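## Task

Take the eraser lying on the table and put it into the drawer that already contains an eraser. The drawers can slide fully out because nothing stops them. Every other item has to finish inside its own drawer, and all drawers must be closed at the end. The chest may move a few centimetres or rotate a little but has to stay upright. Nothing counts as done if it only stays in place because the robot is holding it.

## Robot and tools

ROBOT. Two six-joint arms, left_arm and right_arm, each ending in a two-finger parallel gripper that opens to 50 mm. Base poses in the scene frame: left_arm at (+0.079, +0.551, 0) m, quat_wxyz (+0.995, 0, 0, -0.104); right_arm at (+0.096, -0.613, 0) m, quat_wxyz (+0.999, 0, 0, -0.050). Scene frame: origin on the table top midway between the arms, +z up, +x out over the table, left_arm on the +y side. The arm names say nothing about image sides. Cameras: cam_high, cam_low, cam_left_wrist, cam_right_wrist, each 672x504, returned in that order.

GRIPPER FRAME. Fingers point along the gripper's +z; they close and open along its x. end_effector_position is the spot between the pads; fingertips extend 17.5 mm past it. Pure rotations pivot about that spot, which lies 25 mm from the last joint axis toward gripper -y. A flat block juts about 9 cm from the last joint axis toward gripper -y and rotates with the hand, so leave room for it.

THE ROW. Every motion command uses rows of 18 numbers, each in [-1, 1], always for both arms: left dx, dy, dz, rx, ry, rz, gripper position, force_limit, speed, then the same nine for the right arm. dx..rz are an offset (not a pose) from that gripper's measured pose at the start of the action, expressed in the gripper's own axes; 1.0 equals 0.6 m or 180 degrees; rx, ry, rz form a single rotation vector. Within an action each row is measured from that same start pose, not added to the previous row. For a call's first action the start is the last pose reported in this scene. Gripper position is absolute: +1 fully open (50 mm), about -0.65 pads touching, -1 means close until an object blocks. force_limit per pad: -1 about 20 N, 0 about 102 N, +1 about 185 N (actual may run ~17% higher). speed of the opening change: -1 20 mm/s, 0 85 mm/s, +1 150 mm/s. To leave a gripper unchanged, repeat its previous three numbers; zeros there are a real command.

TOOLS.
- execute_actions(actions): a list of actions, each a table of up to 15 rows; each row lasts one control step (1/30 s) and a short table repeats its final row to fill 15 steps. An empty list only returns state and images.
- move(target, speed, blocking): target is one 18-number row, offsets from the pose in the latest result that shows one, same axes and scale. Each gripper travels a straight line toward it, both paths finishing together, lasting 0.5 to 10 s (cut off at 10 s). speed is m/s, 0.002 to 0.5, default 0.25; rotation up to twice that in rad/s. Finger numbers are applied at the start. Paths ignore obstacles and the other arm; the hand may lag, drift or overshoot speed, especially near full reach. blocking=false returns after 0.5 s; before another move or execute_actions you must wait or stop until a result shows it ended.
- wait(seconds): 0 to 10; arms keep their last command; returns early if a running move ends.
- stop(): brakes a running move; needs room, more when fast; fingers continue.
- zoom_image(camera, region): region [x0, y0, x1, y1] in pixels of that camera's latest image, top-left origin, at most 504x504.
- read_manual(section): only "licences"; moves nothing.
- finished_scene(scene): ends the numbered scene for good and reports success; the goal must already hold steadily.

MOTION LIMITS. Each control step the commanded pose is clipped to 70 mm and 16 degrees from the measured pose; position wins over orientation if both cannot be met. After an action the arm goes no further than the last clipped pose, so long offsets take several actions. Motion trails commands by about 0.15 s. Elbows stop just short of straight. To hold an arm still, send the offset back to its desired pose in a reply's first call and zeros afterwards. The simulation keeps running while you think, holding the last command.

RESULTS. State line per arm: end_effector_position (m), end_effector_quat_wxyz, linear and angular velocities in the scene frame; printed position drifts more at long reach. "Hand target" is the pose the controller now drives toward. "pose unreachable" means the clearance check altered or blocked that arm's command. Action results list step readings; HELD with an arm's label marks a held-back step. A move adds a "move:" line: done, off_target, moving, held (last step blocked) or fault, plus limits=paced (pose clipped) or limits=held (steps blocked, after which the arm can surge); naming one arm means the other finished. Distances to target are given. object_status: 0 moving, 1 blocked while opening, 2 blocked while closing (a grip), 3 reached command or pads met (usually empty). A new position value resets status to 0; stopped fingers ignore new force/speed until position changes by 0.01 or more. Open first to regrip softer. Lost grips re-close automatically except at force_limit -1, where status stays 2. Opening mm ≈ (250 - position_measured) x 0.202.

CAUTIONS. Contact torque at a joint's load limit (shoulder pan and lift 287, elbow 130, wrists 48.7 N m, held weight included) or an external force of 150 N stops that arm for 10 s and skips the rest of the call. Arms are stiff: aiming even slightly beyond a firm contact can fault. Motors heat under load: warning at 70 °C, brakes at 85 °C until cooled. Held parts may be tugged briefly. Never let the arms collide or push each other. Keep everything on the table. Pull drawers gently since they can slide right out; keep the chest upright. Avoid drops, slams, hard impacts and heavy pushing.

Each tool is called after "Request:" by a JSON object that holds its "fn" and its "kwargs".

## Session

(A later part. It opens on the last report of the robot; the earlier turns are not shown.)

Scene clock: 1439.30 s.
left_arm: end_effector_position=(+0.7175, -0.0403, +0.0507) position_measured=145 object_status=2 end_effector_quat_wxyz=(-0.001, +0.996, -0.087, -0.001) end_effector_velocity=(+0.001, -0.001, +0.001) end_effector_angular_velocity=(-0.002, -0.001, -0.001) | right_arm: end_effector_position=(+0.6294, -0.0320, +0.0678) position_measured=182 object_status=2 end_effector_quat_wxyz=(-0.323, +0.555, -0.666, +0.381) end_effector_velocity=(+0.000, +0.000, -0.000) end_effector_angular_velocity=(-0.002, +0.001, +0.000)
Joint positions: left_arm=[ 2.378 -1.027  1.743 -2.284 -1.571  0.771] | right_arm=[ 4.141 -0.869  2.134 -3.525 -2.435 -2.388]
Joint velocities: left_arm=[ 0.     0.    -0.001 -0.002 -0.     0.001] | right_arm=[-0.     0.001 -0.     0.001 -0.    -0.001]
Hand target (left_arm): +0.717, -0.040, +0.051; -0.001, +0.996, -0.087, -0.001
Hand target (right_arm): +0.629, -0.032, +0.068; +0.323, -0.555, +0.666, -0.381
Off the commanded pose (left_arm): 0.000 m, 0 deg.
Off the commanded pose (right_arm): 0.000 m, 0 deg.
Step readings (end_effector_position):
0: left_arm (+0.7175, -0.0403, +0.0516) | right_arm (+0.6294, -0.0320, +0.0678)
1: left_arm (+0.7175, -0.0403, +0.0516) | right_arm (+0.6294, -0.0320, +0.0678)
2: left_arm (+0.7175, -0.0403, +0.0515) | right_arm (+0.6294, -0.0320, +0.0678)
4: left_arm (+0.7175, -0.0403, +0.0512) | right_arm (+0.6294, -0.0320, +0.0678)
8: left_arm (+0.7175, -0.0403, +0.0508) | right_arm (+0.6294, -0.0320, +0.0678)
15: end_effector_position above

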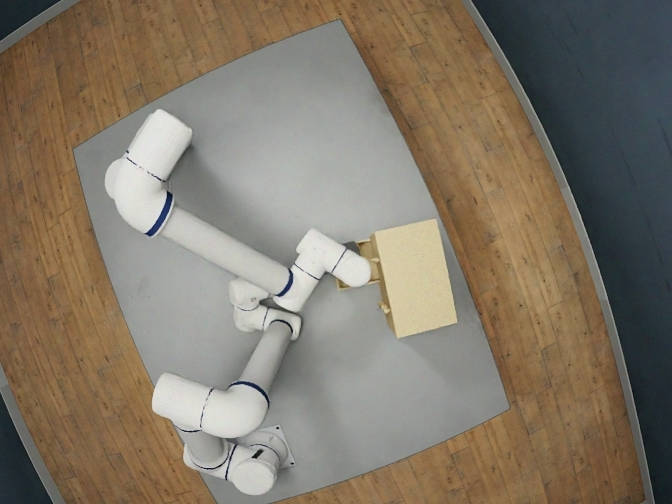

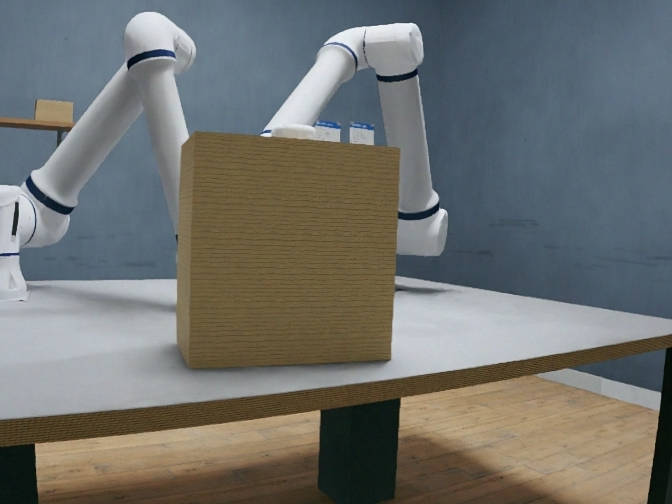

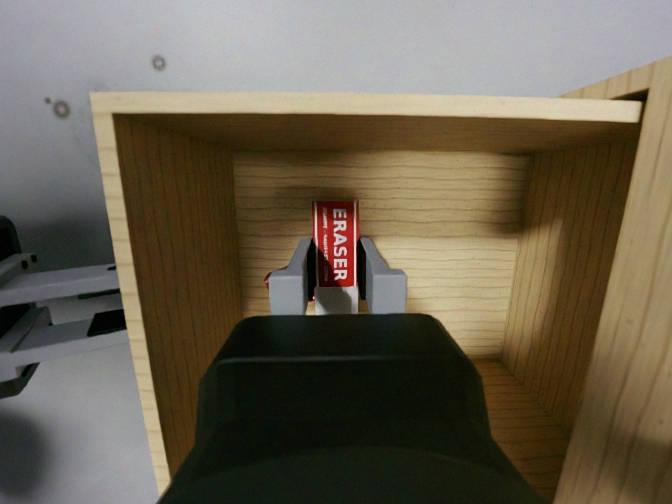

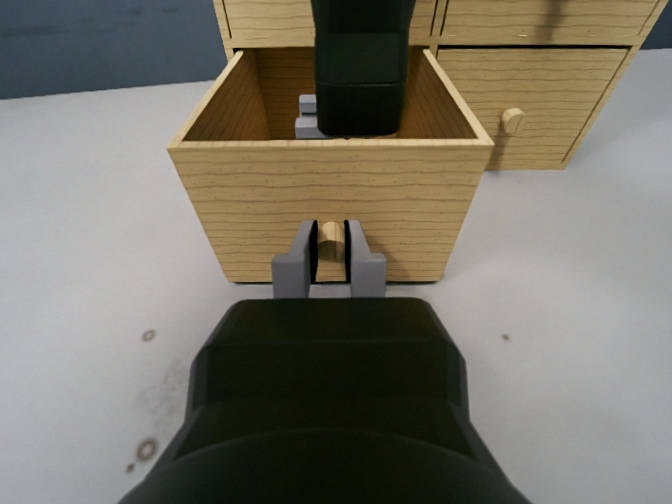

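Request:
{"fn": "execute_actions", "kwargs": {"actions": [[[0,0,0.0006,0,0,0,-1,-0.4,0, 0,0,0,0,0,0,-1,-0.3,0.2],[0,0,0.0012,0,0,0,-1,-0.4,0, 0,0,0,0,0,0,-1,-0.3,0.2],[0,0,0.0017,0,0,0,-1,-0.4,0, 0,0,0,0,0,0,-1,-0.3,0.2]]]}}

Request:
{"fn": "zoom_image", "kwargs": {"camera": "cam_left_wrist", "region": [230, 180, 450, 330]}}

Scene clock: 1448.00 s.
left_arm: end_effector_position=(+0.7175, -0.0403, +0.0497) position_measured=145 object_status=2 end_effector_quat_wxyz=(-0.001, +0.996, -0.087, -0.001) end_effector_velocity=(+0.001, -0.000, -0.000) end_effector_angular_velocity=(-0.001, -0.001, -0.000) | right_arm: end_effector_position=(+0.6294, -0.0320, +0.0678) position_measured=182 object_status=2 end_effector_quat_wxyz=(-0.323, +0.555, -0.666, +0.381) end_effector_velocity=(+0.001, -0.001, -0.001) end_effector_angular_velocity=(-0.002, +0.001, -0.001)
Joint positions: left_arm=[ 2.378 -1.025  1.743 -2.286 -1.571  0.771] | right_arm=[ 4.141 -0.869  2.134 -3.525 -2.435 -2.388]
Joint velocities: left_arm=[ 0.001  0.    -0.    -0.002  0.     0.001] | right_arm=[-0.001  0.     0.     0.001 -0.    -0.001]
Hand target (left_arm): +0.717, -0.040, +0.050; -0.001, +0.996, -0.087, -0.001
Hand target (right_arm): +0.629, -0.032, +0.068; +0.323, -0.555, +0.666, -0.381
Off the commanded pose (left_arm): 0.000 m, 0 deg.
Off the commanded pose (right_arm): 0.000 m, 0 deg.
Step readings (end_effector_position):
0: left_arm (+0.7175, -0.0403, +0.0506) | right_arm (+0.6294, -0.0320, +0.0678)
1: left_arm (+0.7175, -0.0403, +0.0506) | right_arm (+0.6294, -0.0320, +0.0678)
2: left_arm (+0.7175, -0.0403, +0.0506) | right_arm (+0.6294, -0.0320, +0.0678)
4: left_arm (+0.7175, -0.0403, +0.0502) | right_arm (+0.6294, -0.0320, +0.0678)
8: left_arm (+0.7175, -0.0403, +0.0499) | right_arm (+0.6294, -0.0320, +0.0678)
15: end_effector_position above

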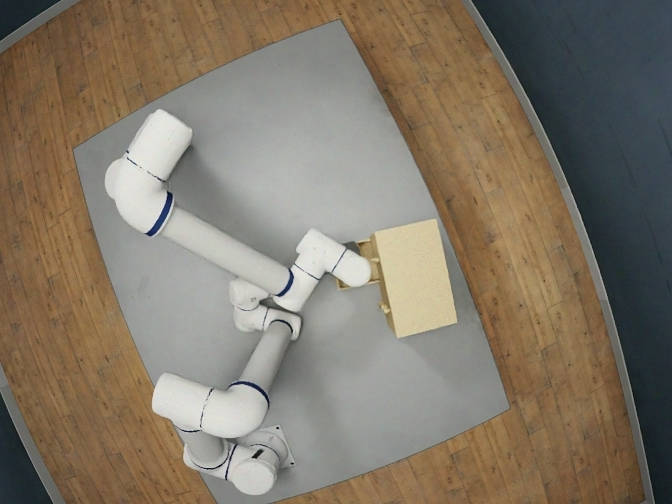

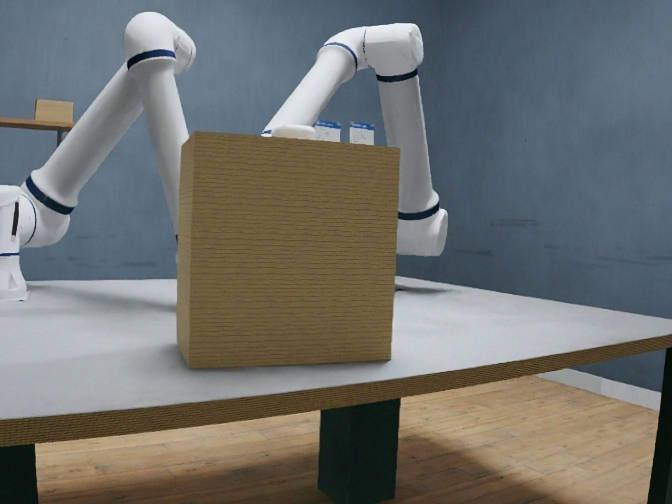

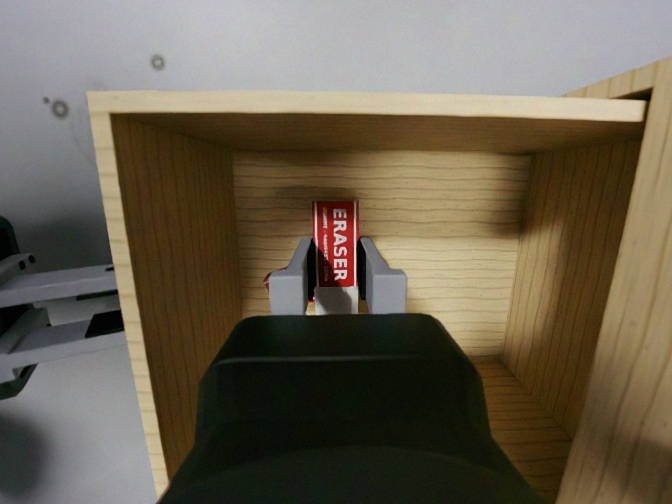

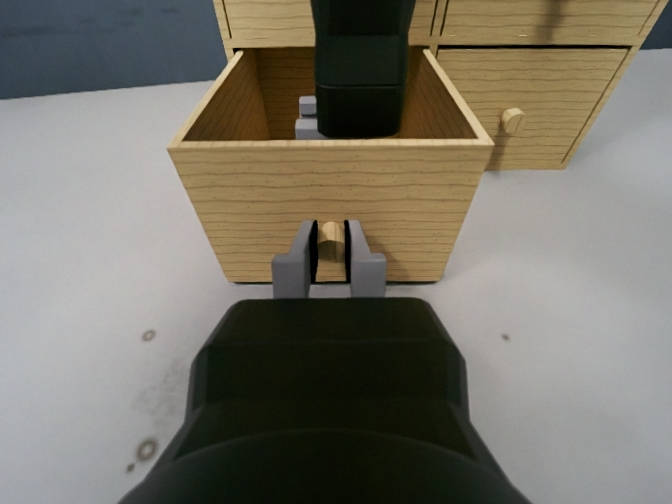

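Region (230, 180, 450, 330) of cam_left_wrist's 672x504 image, scaled by 2.291, with more detail than that image has; it fills the top 344 rows of this view, and the rest is white.

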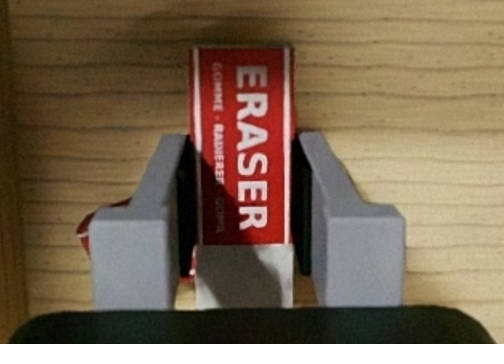

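Request:
{"fn": "execute_actions", "kwargs": {"actions": [[[0,0,0.0006,0,0,0,-1,-0.4,0, 0,0,0,0,0,0,-1,-0.3,0.2],[0,0,0.0012,0,0,0,-1,-0.4,0, 0,0,0,0,0,0,-1,-0.3,0.2],[0,0,0.0018,0,0,0,-1,-0.4,0, 0,0,0,0,0,0,-1,-0.3,0.2],[0,0,0.0022,0,0,0,-1,-0.4,0, 0,0,0,0,0,0,-1,-0.3,0.2]]]}}

Scene clock: 1465.67 s.
left_arm: end_effector_position=(+0.7175, -0.0403, +0.0484) position_measured=145 object_status=2 end_effector_quat_wxyz=(-0.001, +0.996, -0.087, -0.001) end_effector_velocity=(-0.000, +0.000, -0.000) end_effector_angular_velocity=(+0.001, +0.000, -0.000) | right_arm: end_effector_position=(+0.6294, -0.0320, +0.0678) position_measured=182 object_status=2 end_effector_quat_wxyz=(-0.323, +0.555, -0.666, +0.381) end_effector_velocity=(-0.001, +0.001, -0.001) end_effector_angular_velocity=(+0.001, -0.000, +0.001)
Joint positions: left_arm=[ 2.378 -1.024  1.744 -2.288 -1.571  0.771] | right_arm=[ 4.141 -0.869  2.134 -3.525 -2.435 -2.388]
Joint velocities: left_arm=[-0.     0.001 -0.     0.001  0.    -0.   ] | right_arm=[ 0.001  0.002  0.    -0.002  0.     0.   ]
Hand target (left_arm): +0.717, -0.040, +0.048; -0.001, +0.996, -0.087, -0.001
Hand target (right_arm): +0.629, -0.032, +0.068; +0.323, -0.555, +0.666, -0.381
Off the commanded pose (left_arm): 0.000 m, 0 deg.
Off the commanded pose (right_arm): 0.000 m, 0 deg.
Step readings (end_effector_position):
0: left_arm (+0.7175, -0.0403, +0.0497) | right_arm (+0.6294, -0.0320, +0.0678)
1: left_arm (+0.7175, -0.0403, +0.0496) | right_arm (+0.6294, -0.0320, +0.0678)
2: left_arm (+0.7175, -0.0403, +0.0496) | right_arm (+0.6294, -0.0320, +0.0678)
4: left_arm (+0.7175, -0.0403, +0.0492) | right_arm (+0.6294, -0.0320, +0.0678)
8: left_arm (+0.7175, -0.0403, +0.0487) | right_arm (+0.6294, -0.0320, +0.0678)
15: end_effector_position above

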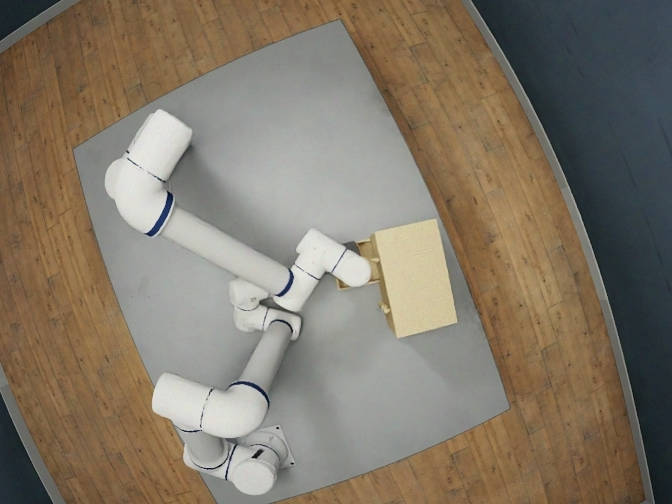

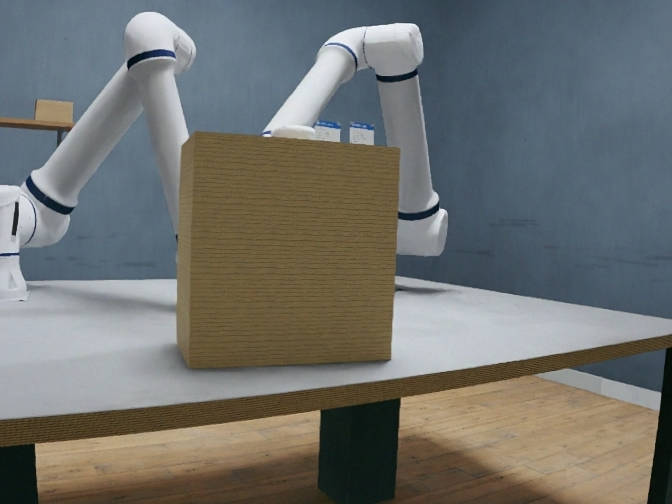

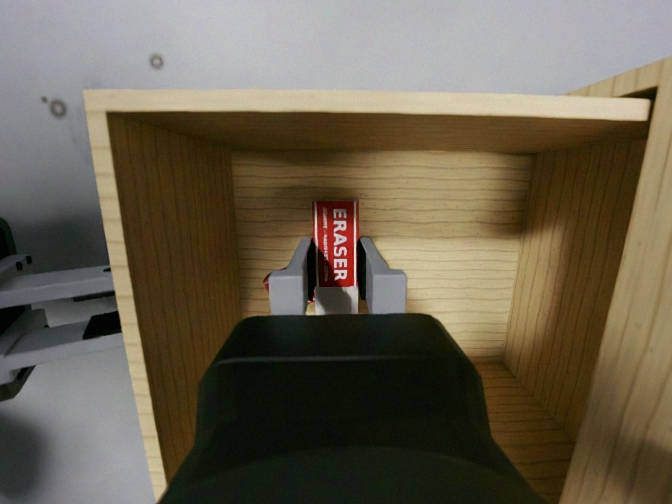

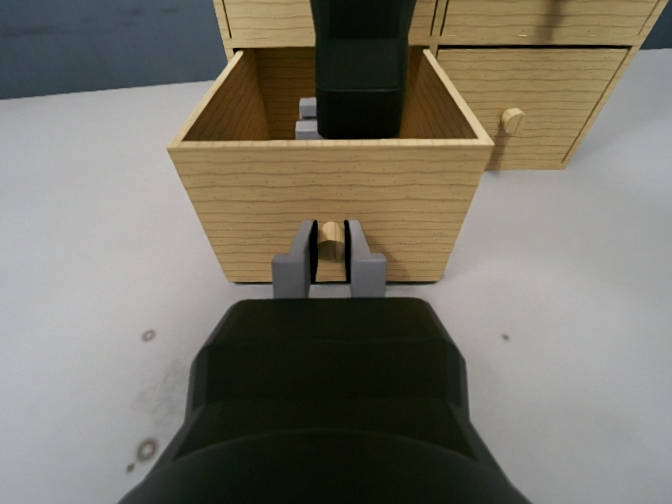

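Request:
{"fn": "execute_actions", "kwargs": {"actions": [[[0,0,0.0006,0,0,0,-1,-0.4,0, 0,0,0,0,0,0,-1,-0.3,0.2],[0,0,0.0012,0,0,0,-1,-0.4,0, 0,0,0,0,0,0,-1,-0.3,0.2],[0,0,0.0018,0,0,0,-1,-0.4,0, 0,0,0,0,0,0,-1,-0.3,0.2],[0,0,0.0022,0,0,0,-1,-0.4,0, 0,0,0,0,0,0,-1,-0.3,0.2]]]}}

Scene clock: 1473.40 s.
left_arm: end_effector_position=(+0.7175, -0.0403, +0.0471) position_measured=145 object_status=2 end_effector_quat_wxyz=(-0.001, +0.996, -0.087, -0.001) end_effector_velocity=(+0.000, +0.000, -0.000) end_effector_angular_velocity=(+0.000, -0.000, +0.000) | right_arm: end_effector_position=(+0.6294, -0.0320, +0.0678) position_measured=182 object_status=2 end_effector_quat_wxyz=(-0.323, +0.555, -0.666, +0.381) end_effector_velocity=(+0.000, -0.000, -0.000) end_effector_angular_velocity=(-0.001, +0.000, -0.000)
Joint positions: left_arm=[ 2.378 -1.023  1.744 -2.29  -1.571  0.771] | right_arm=[ 4.141 -0.869  2.134 -3.525 -2.435 -2.388]
Joint velocities: left_arm=[ 0.     0.    -0.    -0.     0.001  0.   ] | right_arm=[-0.001 -0.     0.     0.     0.    -0.001]
Hand target (left_arm): +0.717, -0.040, +0.047; -0.001, +0.996, -0.087, -0.001
Hand target (right_arm): +0.629, -0.032, +0.068; +0.323, -0.555, +0.666, -0.381
Off the commanded pose (left_arm): 0.000 m, 0 deg.
Off the commanded pose (right_arm): 0.000 m, 0 deg.
Step readings (end_effector_position):
0: left_arm (+0.7175, -0.0403, +0.0484) | right_arm (+0.6294, -0.0320, +0.0678)
1: left_arm (+0.7175, -0.0403, +0.0484) | right_arm (+0.6294, -0.0320, +0.0678)
2: left_arm (+0.7175, -0.0403, +0.0483) | right_arm (+0.6294, -0.0320, +0.0678)
4: left_arm (+0.7175, -0.0403, +0.0479) | right_arm (+0.6294, -0.0320, +0.0678)
8: left_arm (+0.7175, -0.0403, +0.0474) | right_arm (+0.6294, -0.0320, +0.0678)
15: end_effector_position above

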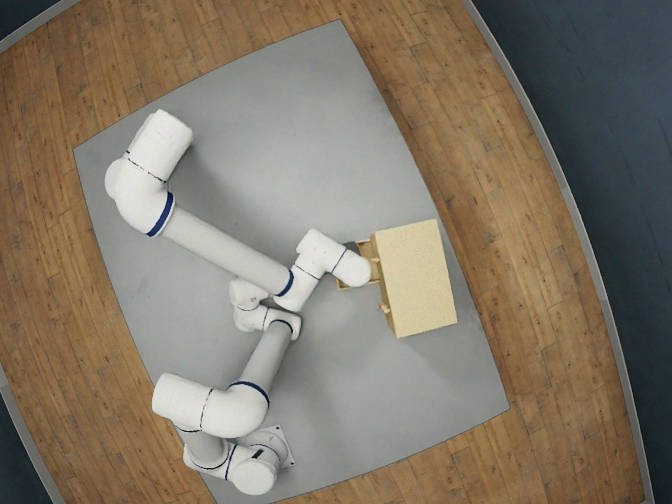

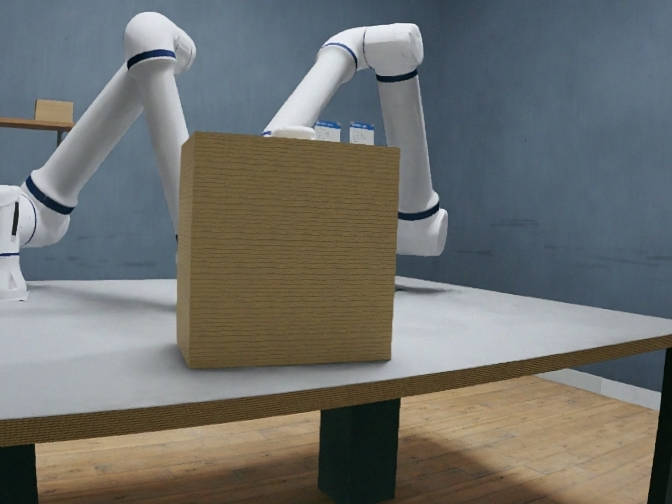

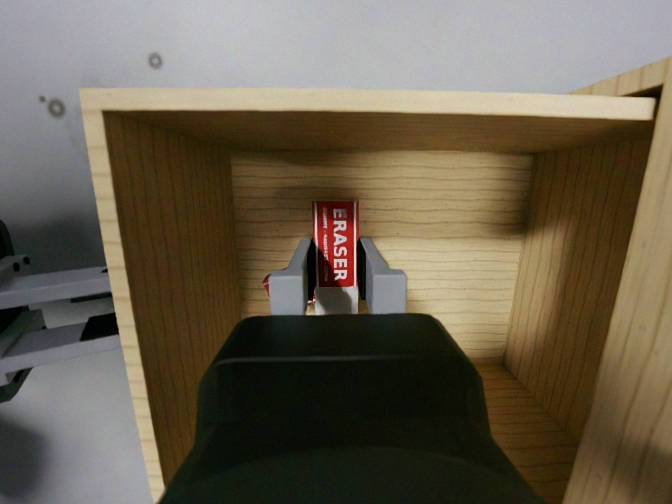

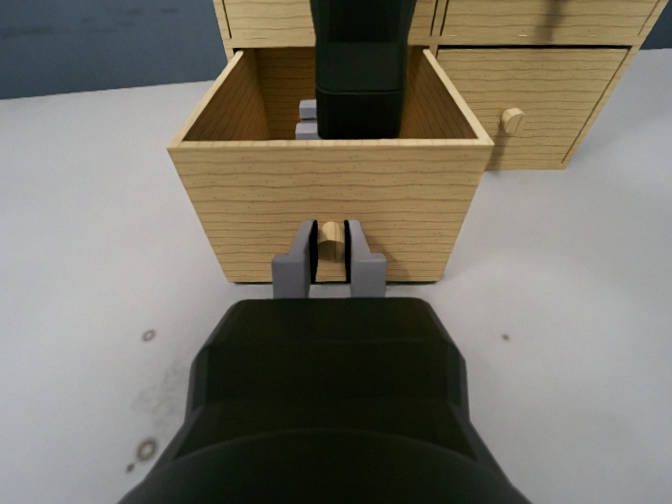

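Request:
{"fn": "zoom_image", "kwargs": {"camera": "cam_left_wrist", "region": [230, 180, 450, 330]}}

Region (230, 180, 450, 330) of cam_left_wrist's 672x504 image, scaled by 2.291, with more detail than that image has; it fills the top 344 rows of this view, and the rest is white.

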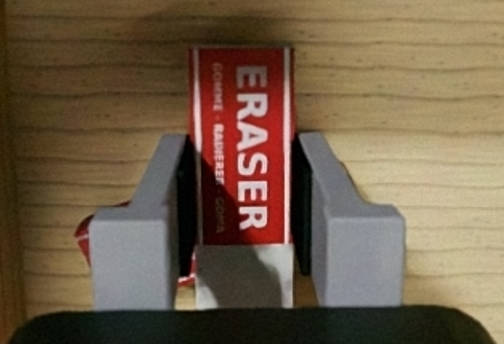

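Request:
{"fn": "execute_actions", "kwargs": {"actions": [[[0,0,0.0006,0,0,0,-1,-0.4,0, 0,0,0,0,0,0,-1,-0.3,0.2],[0,0,0.0012,0,0,0,-1,-0.4,0, 0,0,0,0,0,0,-1,-0.3,0.2],[0,0,0.0018,0,0,0,-1,-0.4,0, 0,0,0,0,0,0,-1,-0.3,0.2],[0,0,0.0022,0,0,0,-1,-0.4,0, 0,0,0,0,0,0,-1,-0.3,0.2]]]}}

Scene clock: 1490.03 s.
left_arm: end_effector_position=(+0.7175, -0.0403, +0.0459) position_measured=145 object_status=2 end_effector_quat_wxyz=(-0.001, +0.996, -0.087, -0.001) end_effector_velocity=(-0.000, -0.000, -0.000) end_effector_angular_velocity=(-0.000, +0.000, -0.000) | right_arm: end_effector_position=(+0.6294, -0.0320, +0.0678) position_measured=182 object_status=2 end_effector_quat_wxyz=(-0.323, +0.555, -0.666, +0.381) end_effector_velocity=(+0.000, -0.000, +0.001) end_effector_angular_velocity=(+0.000, -0.000, -0.000)
Joint positions: left_arm=[ 2.378 -1.021  1.745 -2.292 -1.571  0.771] | right_arm=[ 4.141 -0.869  2.134 -3.525 -2.435 -2.388]
Joint velocities: left_arm=[-0.     0.     0.    -0.001 -0.     0.   ] | right_arm=[-0.    -0.001 -0.     0.    -0.    -0.001]
Hand target (left_arm): +0.717, -0.040, +0.046; -0.001, +0.996, -0.087, -0.001
Hand target (right_arm): +0.629, -0.032, +0.068; +0.323, -0.555, +0.666, -0.381
Off the commanded pose (left_arm): 0.000 m, 0 deg.
Off the commanded pose (right_arm): 0.000 m, 0 deg.
Step readings (end_effector_position):
0: left_arm (+0.7175, -0.0403, +0.0471) | right_arm (+0.6294, -0.0320, +0.0678)
1: left_arm (+0.7175, -0.0403, +0.0471) | right_arm (+0.6294, -0.0320, +0.0678)
2: left_arm (+0.7175, -0.0403, +0.0470) | right_arm (+0.6294, -0.0320, +0.0678)
4: left_arm (+0.7175, -0.0403, +0.0467) | right_arm (+0.6294, -0.0320, +0.0678)
8: left_arm (+0.7175, -0.0403, +0.0461) | right_arm (+0.6294, -0.0320, +0.0678)
15: end_effector_position above

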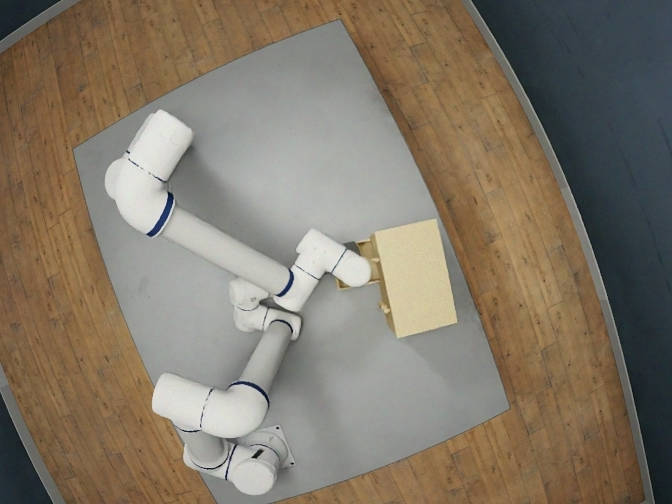

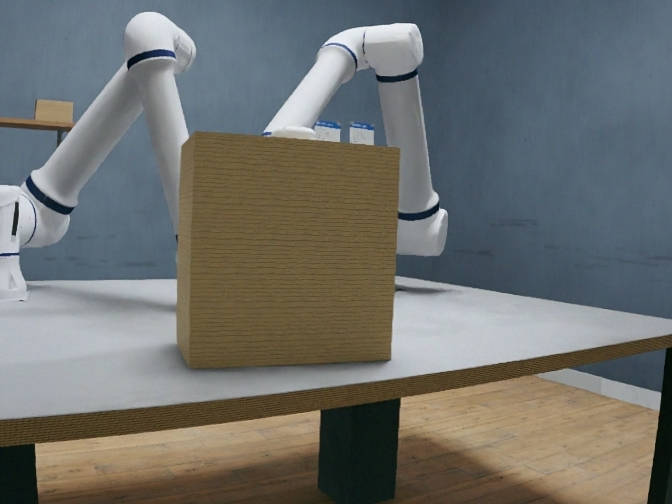

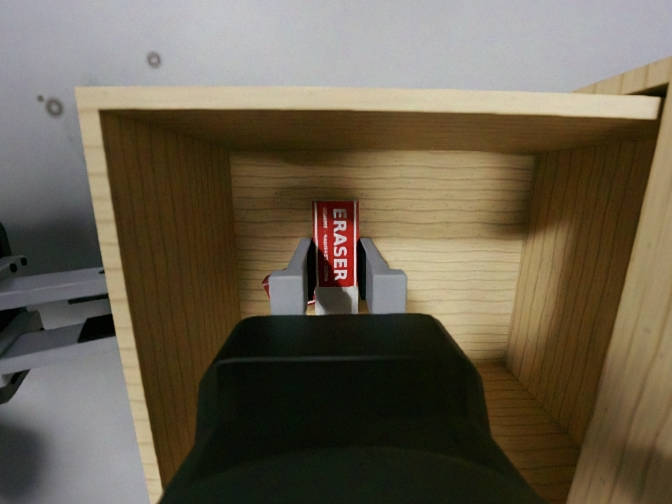

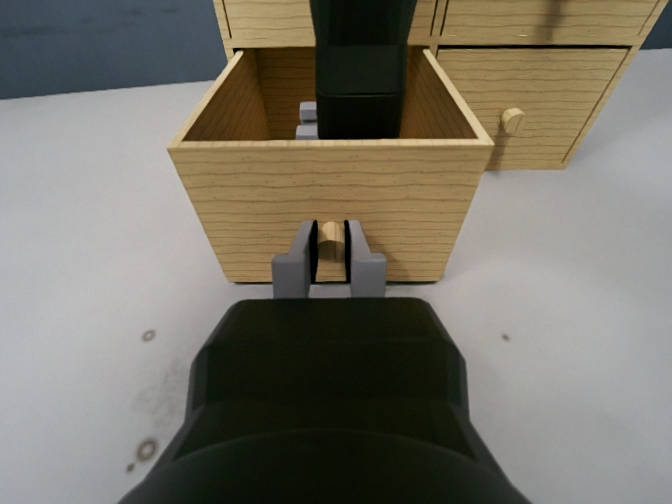

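Request:
{"fn": "execute_actions", "kwargs": {"actions": [[[0,0,0.0006,0,0,0,-1,-0.4,0, 0,0,0,0,0,0,-1,-0.3,0.2],[0,0,0.0012,0,0,0,-1,-0.4,0, 0,0,0,0,0,0,-1,-0.3,0.2],[0,0,0.0018,0,0,0,-1,-0.4,0, 0,0,0,0,0,0,-1,-0.3,0.2],[0,0,0.0022,0,0,0,-1,-0.4,0, 0,0,0,0,0,0,-1,-0.3,0.2]]]}}

Request:
{"fn": "zoom_image", "kwargs": {"camera": "cam_left_wrist", "region": [230, 180, 450, 330]}}

Scene clock: 1496.60 s.
left_arm: end_effector_position=(+0.7175, -0.0403, +0.0447) position_measured=145 object_status=2 end_effector_quat_wxyz=(-0.001, +0.996, -0.087, -0.001) end_effector_velocity=(+0.001, -0.000, -0.000) end_effector_angular_velocity=(-0.001, -0.001, +0.000) | right_arm: end_effector_position=(+0.6294, -0.0320, +0.0678) position_measured=182 object_status=2 end_effector_quat_wxyz=(-0.323, +0.555, -0.666, +0.381) end_effector_velocity=(+0.000, -0.000, -0.002) end_effector_angular_velocity=(-0.002, +0.002, -0.000)
Joint positions: left_arm=[ 2.378 -1.02   1.745 -2.294 -1.571  0.771] | right_arm=[ 4.141 -0.869  2.134 -3.525 -2.435 -2.388]
Joint velocities: left_arm=[ 0.001  0.001  0.    -0.003 -0.     0.   ] | right_arm=[-0.001  0.002 -0.    -0.     0.    -0.   ]
Hand target (left_arm): +0.717, -0.040, +0.045; -0.001, +0.996, -0.087, -0.001
Hand target (right_arm): +0.629, -0.032, +0.068; +0.323, -0.555, +0.666, -0.381
Off the commanded pose (left_arm): 0.000 m, 0 deg.
Off the commanded pose (right_arm): 0.000 m, 0 deg.
Step readings (end_effector_position):
0: left_arm (+0.7175, -0.0403, +0.0458) | right_arm (+0.6294, -0.0320, +0.0678)
1: left_arm (+0.7175, -0.0403, +0.0458) | right_arm (+0.6294, -0.0320, +0.0678)
2: left_arm (+0.7175, -0.0403, +0.0457) | right_arm (+0.6294, -0.0320, +0.0678)
4: left_arm (+0.7175, -0.0403, +0.0454) | right_arm (+0.6294, -0.0320, +0.0678)
8: left_arm (+0.7175, -0.0403, +0.0450) | right_arm (+0.6294, -0.0320, +0.0678)
15: end_effector_position above

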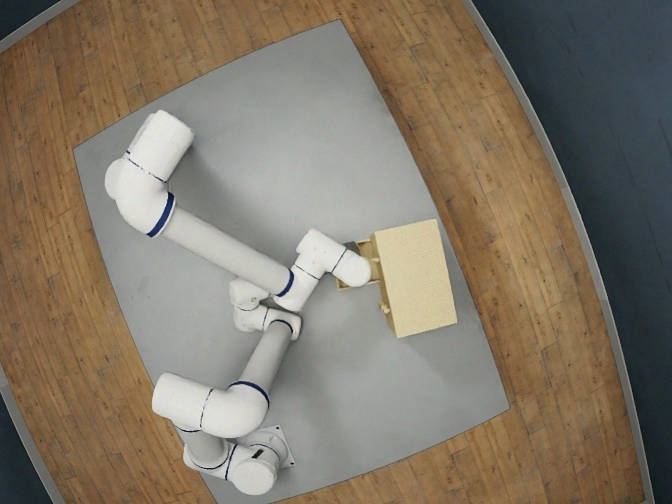

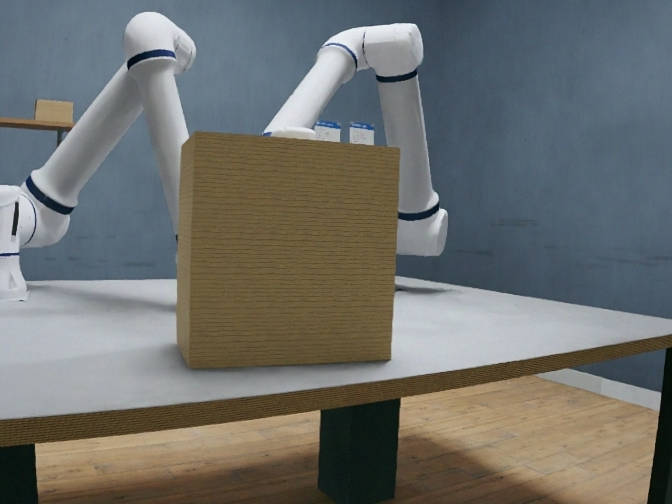

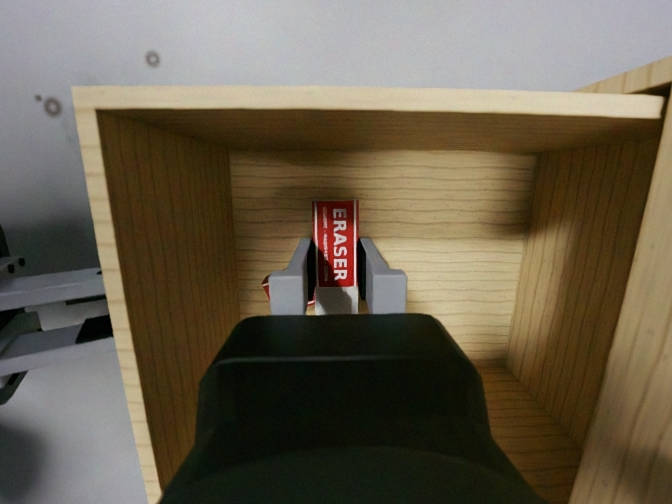

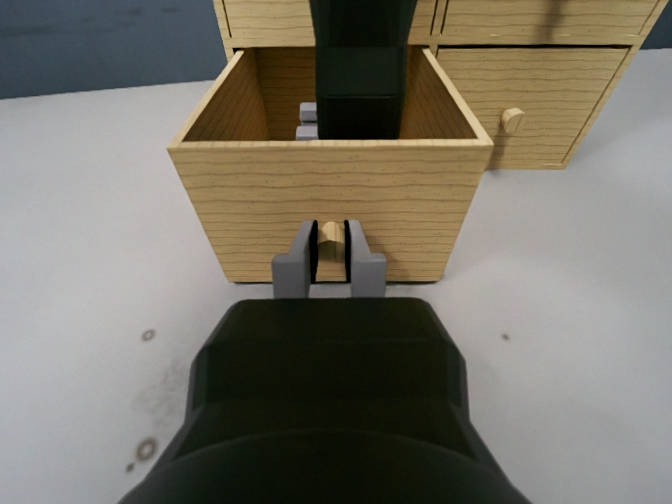

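Region (230, 180, 450, 330) of cam_left_wrist's 672x504 image, scaled by 2.291, with more detail than that image has; it fills the top 344 rows of this view, and the rest is white.

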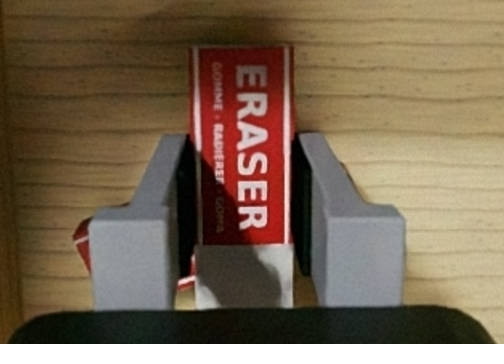

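Request:
{"fn": "execute_actions", "kwargs": {"actions": []}}

Scene clock: 1502.40 s.
left_arm: end_effector_position=(+0.7175, -0.0403, +0.0446) position_measured=145 object_status=2 end_effector_quat_wxyz=(-0.001, +0.996, -0.087, -0.001) end_effector_velocity=(-0.000, +0.000, -0.000) end_effector_angular_velocity=(+0.001, +0.001, +0.002) | right_arm: end_effector_position=(+0.6294, -0.0320, +0.0678) position_measured=182 object_status=2 end_effector_quat_wxyz=(-0.323, +0.555, -0.666, +0.381) end_effector_velocity=(-0.000, +0.000, -0.000) end_effector_angular_velocity=(-0.001, +0.000, +0.001)
Joint positions: left_arm=[ 2.378 -1.02   1.745 -2.294 -1.571  0.771] | right_arm=[ 4.141 -0.869  2.134 -3.525 -2.435 -2.388]
Joint velocities: left_arm=[ 0.     0.    -0.     0.001 -0.    -0.002] | right_arm=[ 0.     0.001 -0.    -0.    -0.    -0.001]
Hand target (left_arm): +0.717, -0.040, +0.045; -0.001, +0.996, -0.087, -0.001
Hand target (right_arm): +0.629, -0.032, +0.068; +0.323, -0.555, +0.666, -0.381
Off the commanded pose (left_arm): 0.000 m, 0 deg.
Off the commanded pose (right_arm): 0.000 m, 0 deg.

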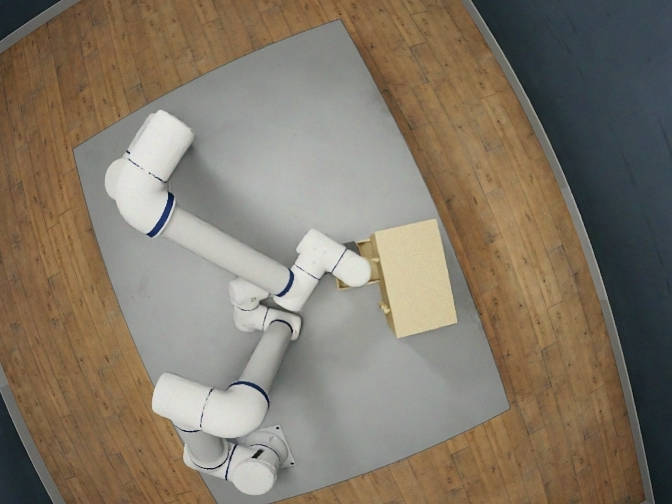

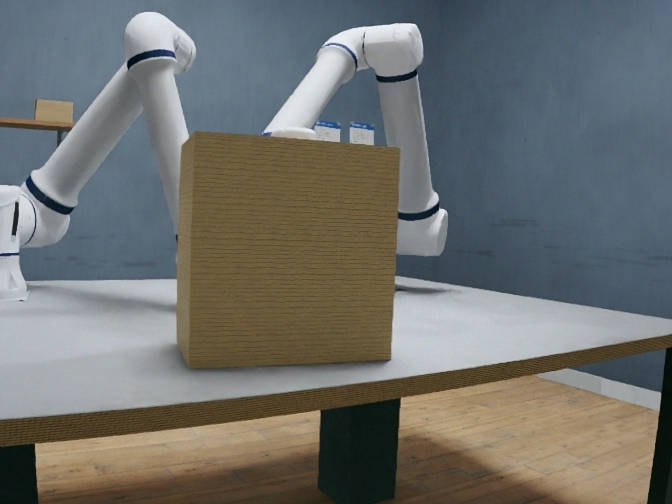

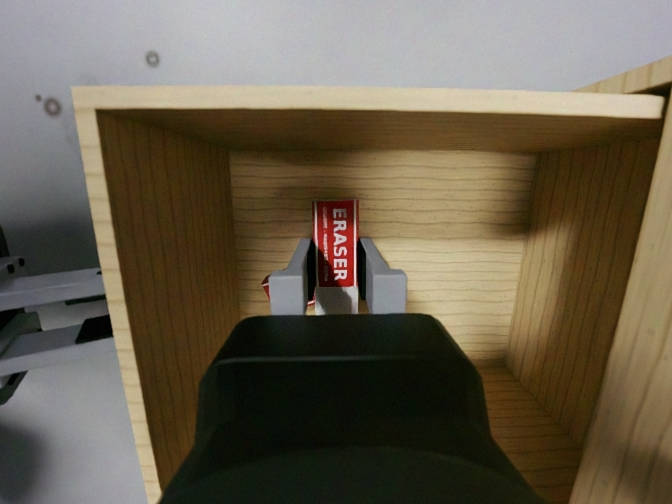

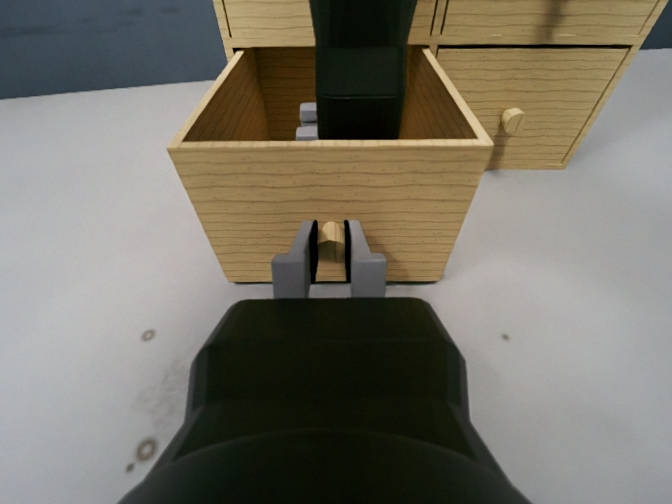

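Request:
{"fn": "execute_actions", "kwargs": {"actions": [[[0,0,0.0006,0,0,0,-1,-0.4,0, 0,0,0,0,0,0,-1,-0.3,0.2],[0,0,0.0012,0,0,0,-1,-0.4,0, 0,0,0,0,0,0,-1,-0.3,0.2],[0,0,0.0018,0,0,0,-1,-0.4,0, 0,0,0,0,0,0,-1,-0.3,0.2],[0,0,0.0022,0,0,0,-1,-0.4,0, 0,0,0,0,0,0,-1,-0.3,0.2]]]}}

Request:
{"fn": "zoom_image", "kwargs": {"camera": "cam_left_wrist", "region": [230, 180, 450, 330]}}

Scene clock: 1512.83 s.
left_arm: end_effector_position=(+0.7175, -0.0403, +0.0434) position_measured=145 object_status=2 end_effector_quat_wxyz=(-0.001, +0.996, -0.087, -0.001) end_effector_velocity=(+0.000, -0.000, -0.000) end_effector_angular_velocity=(-0.001, -0.000, +0.001) | right_arm: end_effector_position=(+0.6294, -0.0320, +0.0678) position_measured=182 object_status=2 end_effector_quat_wxyz=(-0.323, +0.555, -0.666, +0.381) end_effector_velocity=(+0.000, -0.001, +0.000) end_effector_angular_velocity=(+0.001, -0.001, -0.001)
Joint positions: left_arm=[ 2.378 -1.019  1.746 -2.296 -1.571  0.771] | right_arm=[ 4.141 -0.869  2.134 -3.525 -2.435 -2.388]
Joint velocities: left_arm=[ 0.001  0.001 -0.    -0.002 -0.001 -0.   ] | right_arm=[-0.001  0.     0.    -0.002  0.     0.   ]
Hand target (left_arm): +0.717, -0.040, +0.043; -0.001, +0.996, -0.087, -0.001
Hand target (right_arm): +0.629, -0.032, +0.068; +0.323, -0.555, +0.666, -0.381
Off the commanded pose (left_arm): 0.000 m, 0 deg.
Off the commanded pose (right_arm): 0.000 m, 0 deg.
Step readings (end_effector_position):
0: left_arm (+0.7175, -0.0403, +0.0446) | right_arm (+0.6294, -0.0320, +0.0678)
1: left_arm (+0.7175, -0.0403, +0.0445) | right_arm (+0.6294, -0.0320, +0.0678)
2: left_arm (+0.7175, -0.0403, +0.0445) | right_arm (+0.6294, -0.0320, +0.0678)
4: left_arm (+0.7175, -0.0403, +0.0442) | right_arm (+0.6294, -0.0320, +0.0678)
8: left_arm (+0.7175, -0.0404, +0.0437) | right_arm (+0.6294, -0.0320, +0.0678)
15: end_effector_position above

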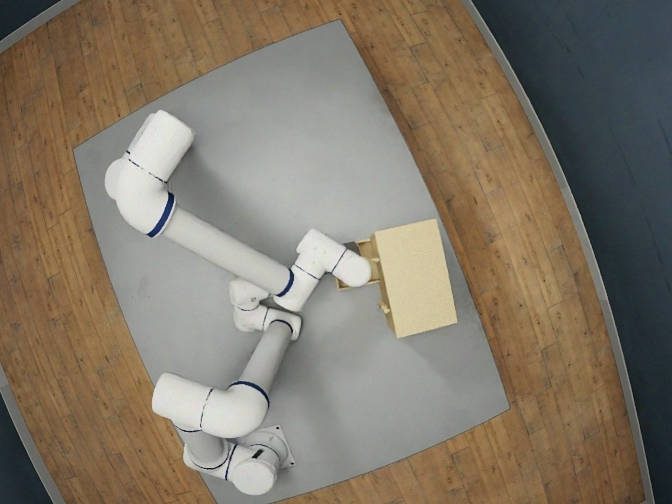

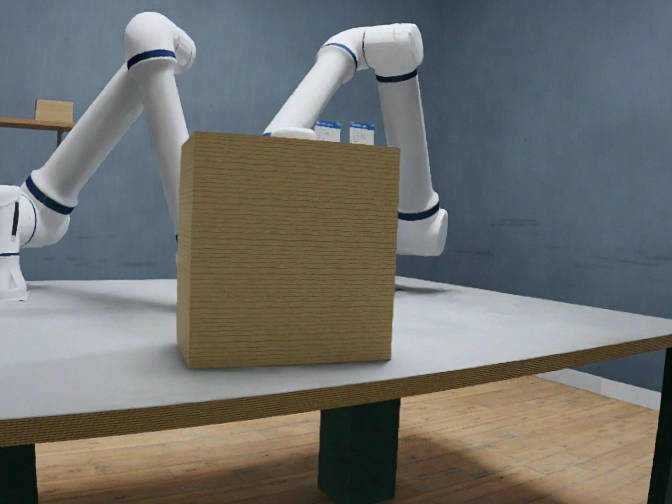

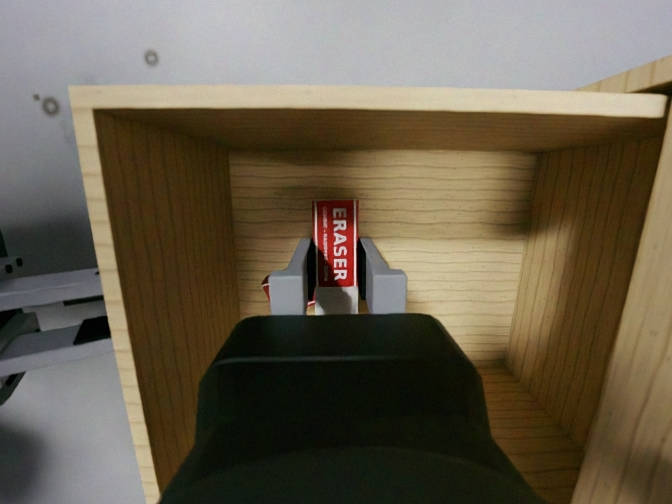

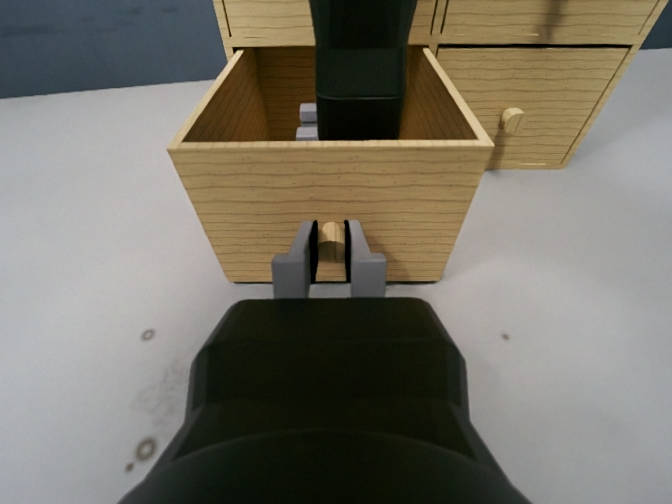

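Region (230, 180, 450, 330) of cam_left_wrist's 672x504 image, scaled by 2.291, with more detail than that image has; it fills the top 344 rows of this view, and the rest is white.

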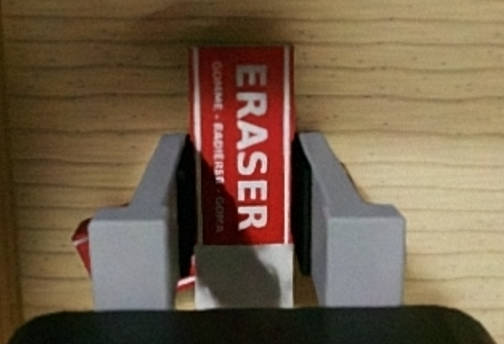

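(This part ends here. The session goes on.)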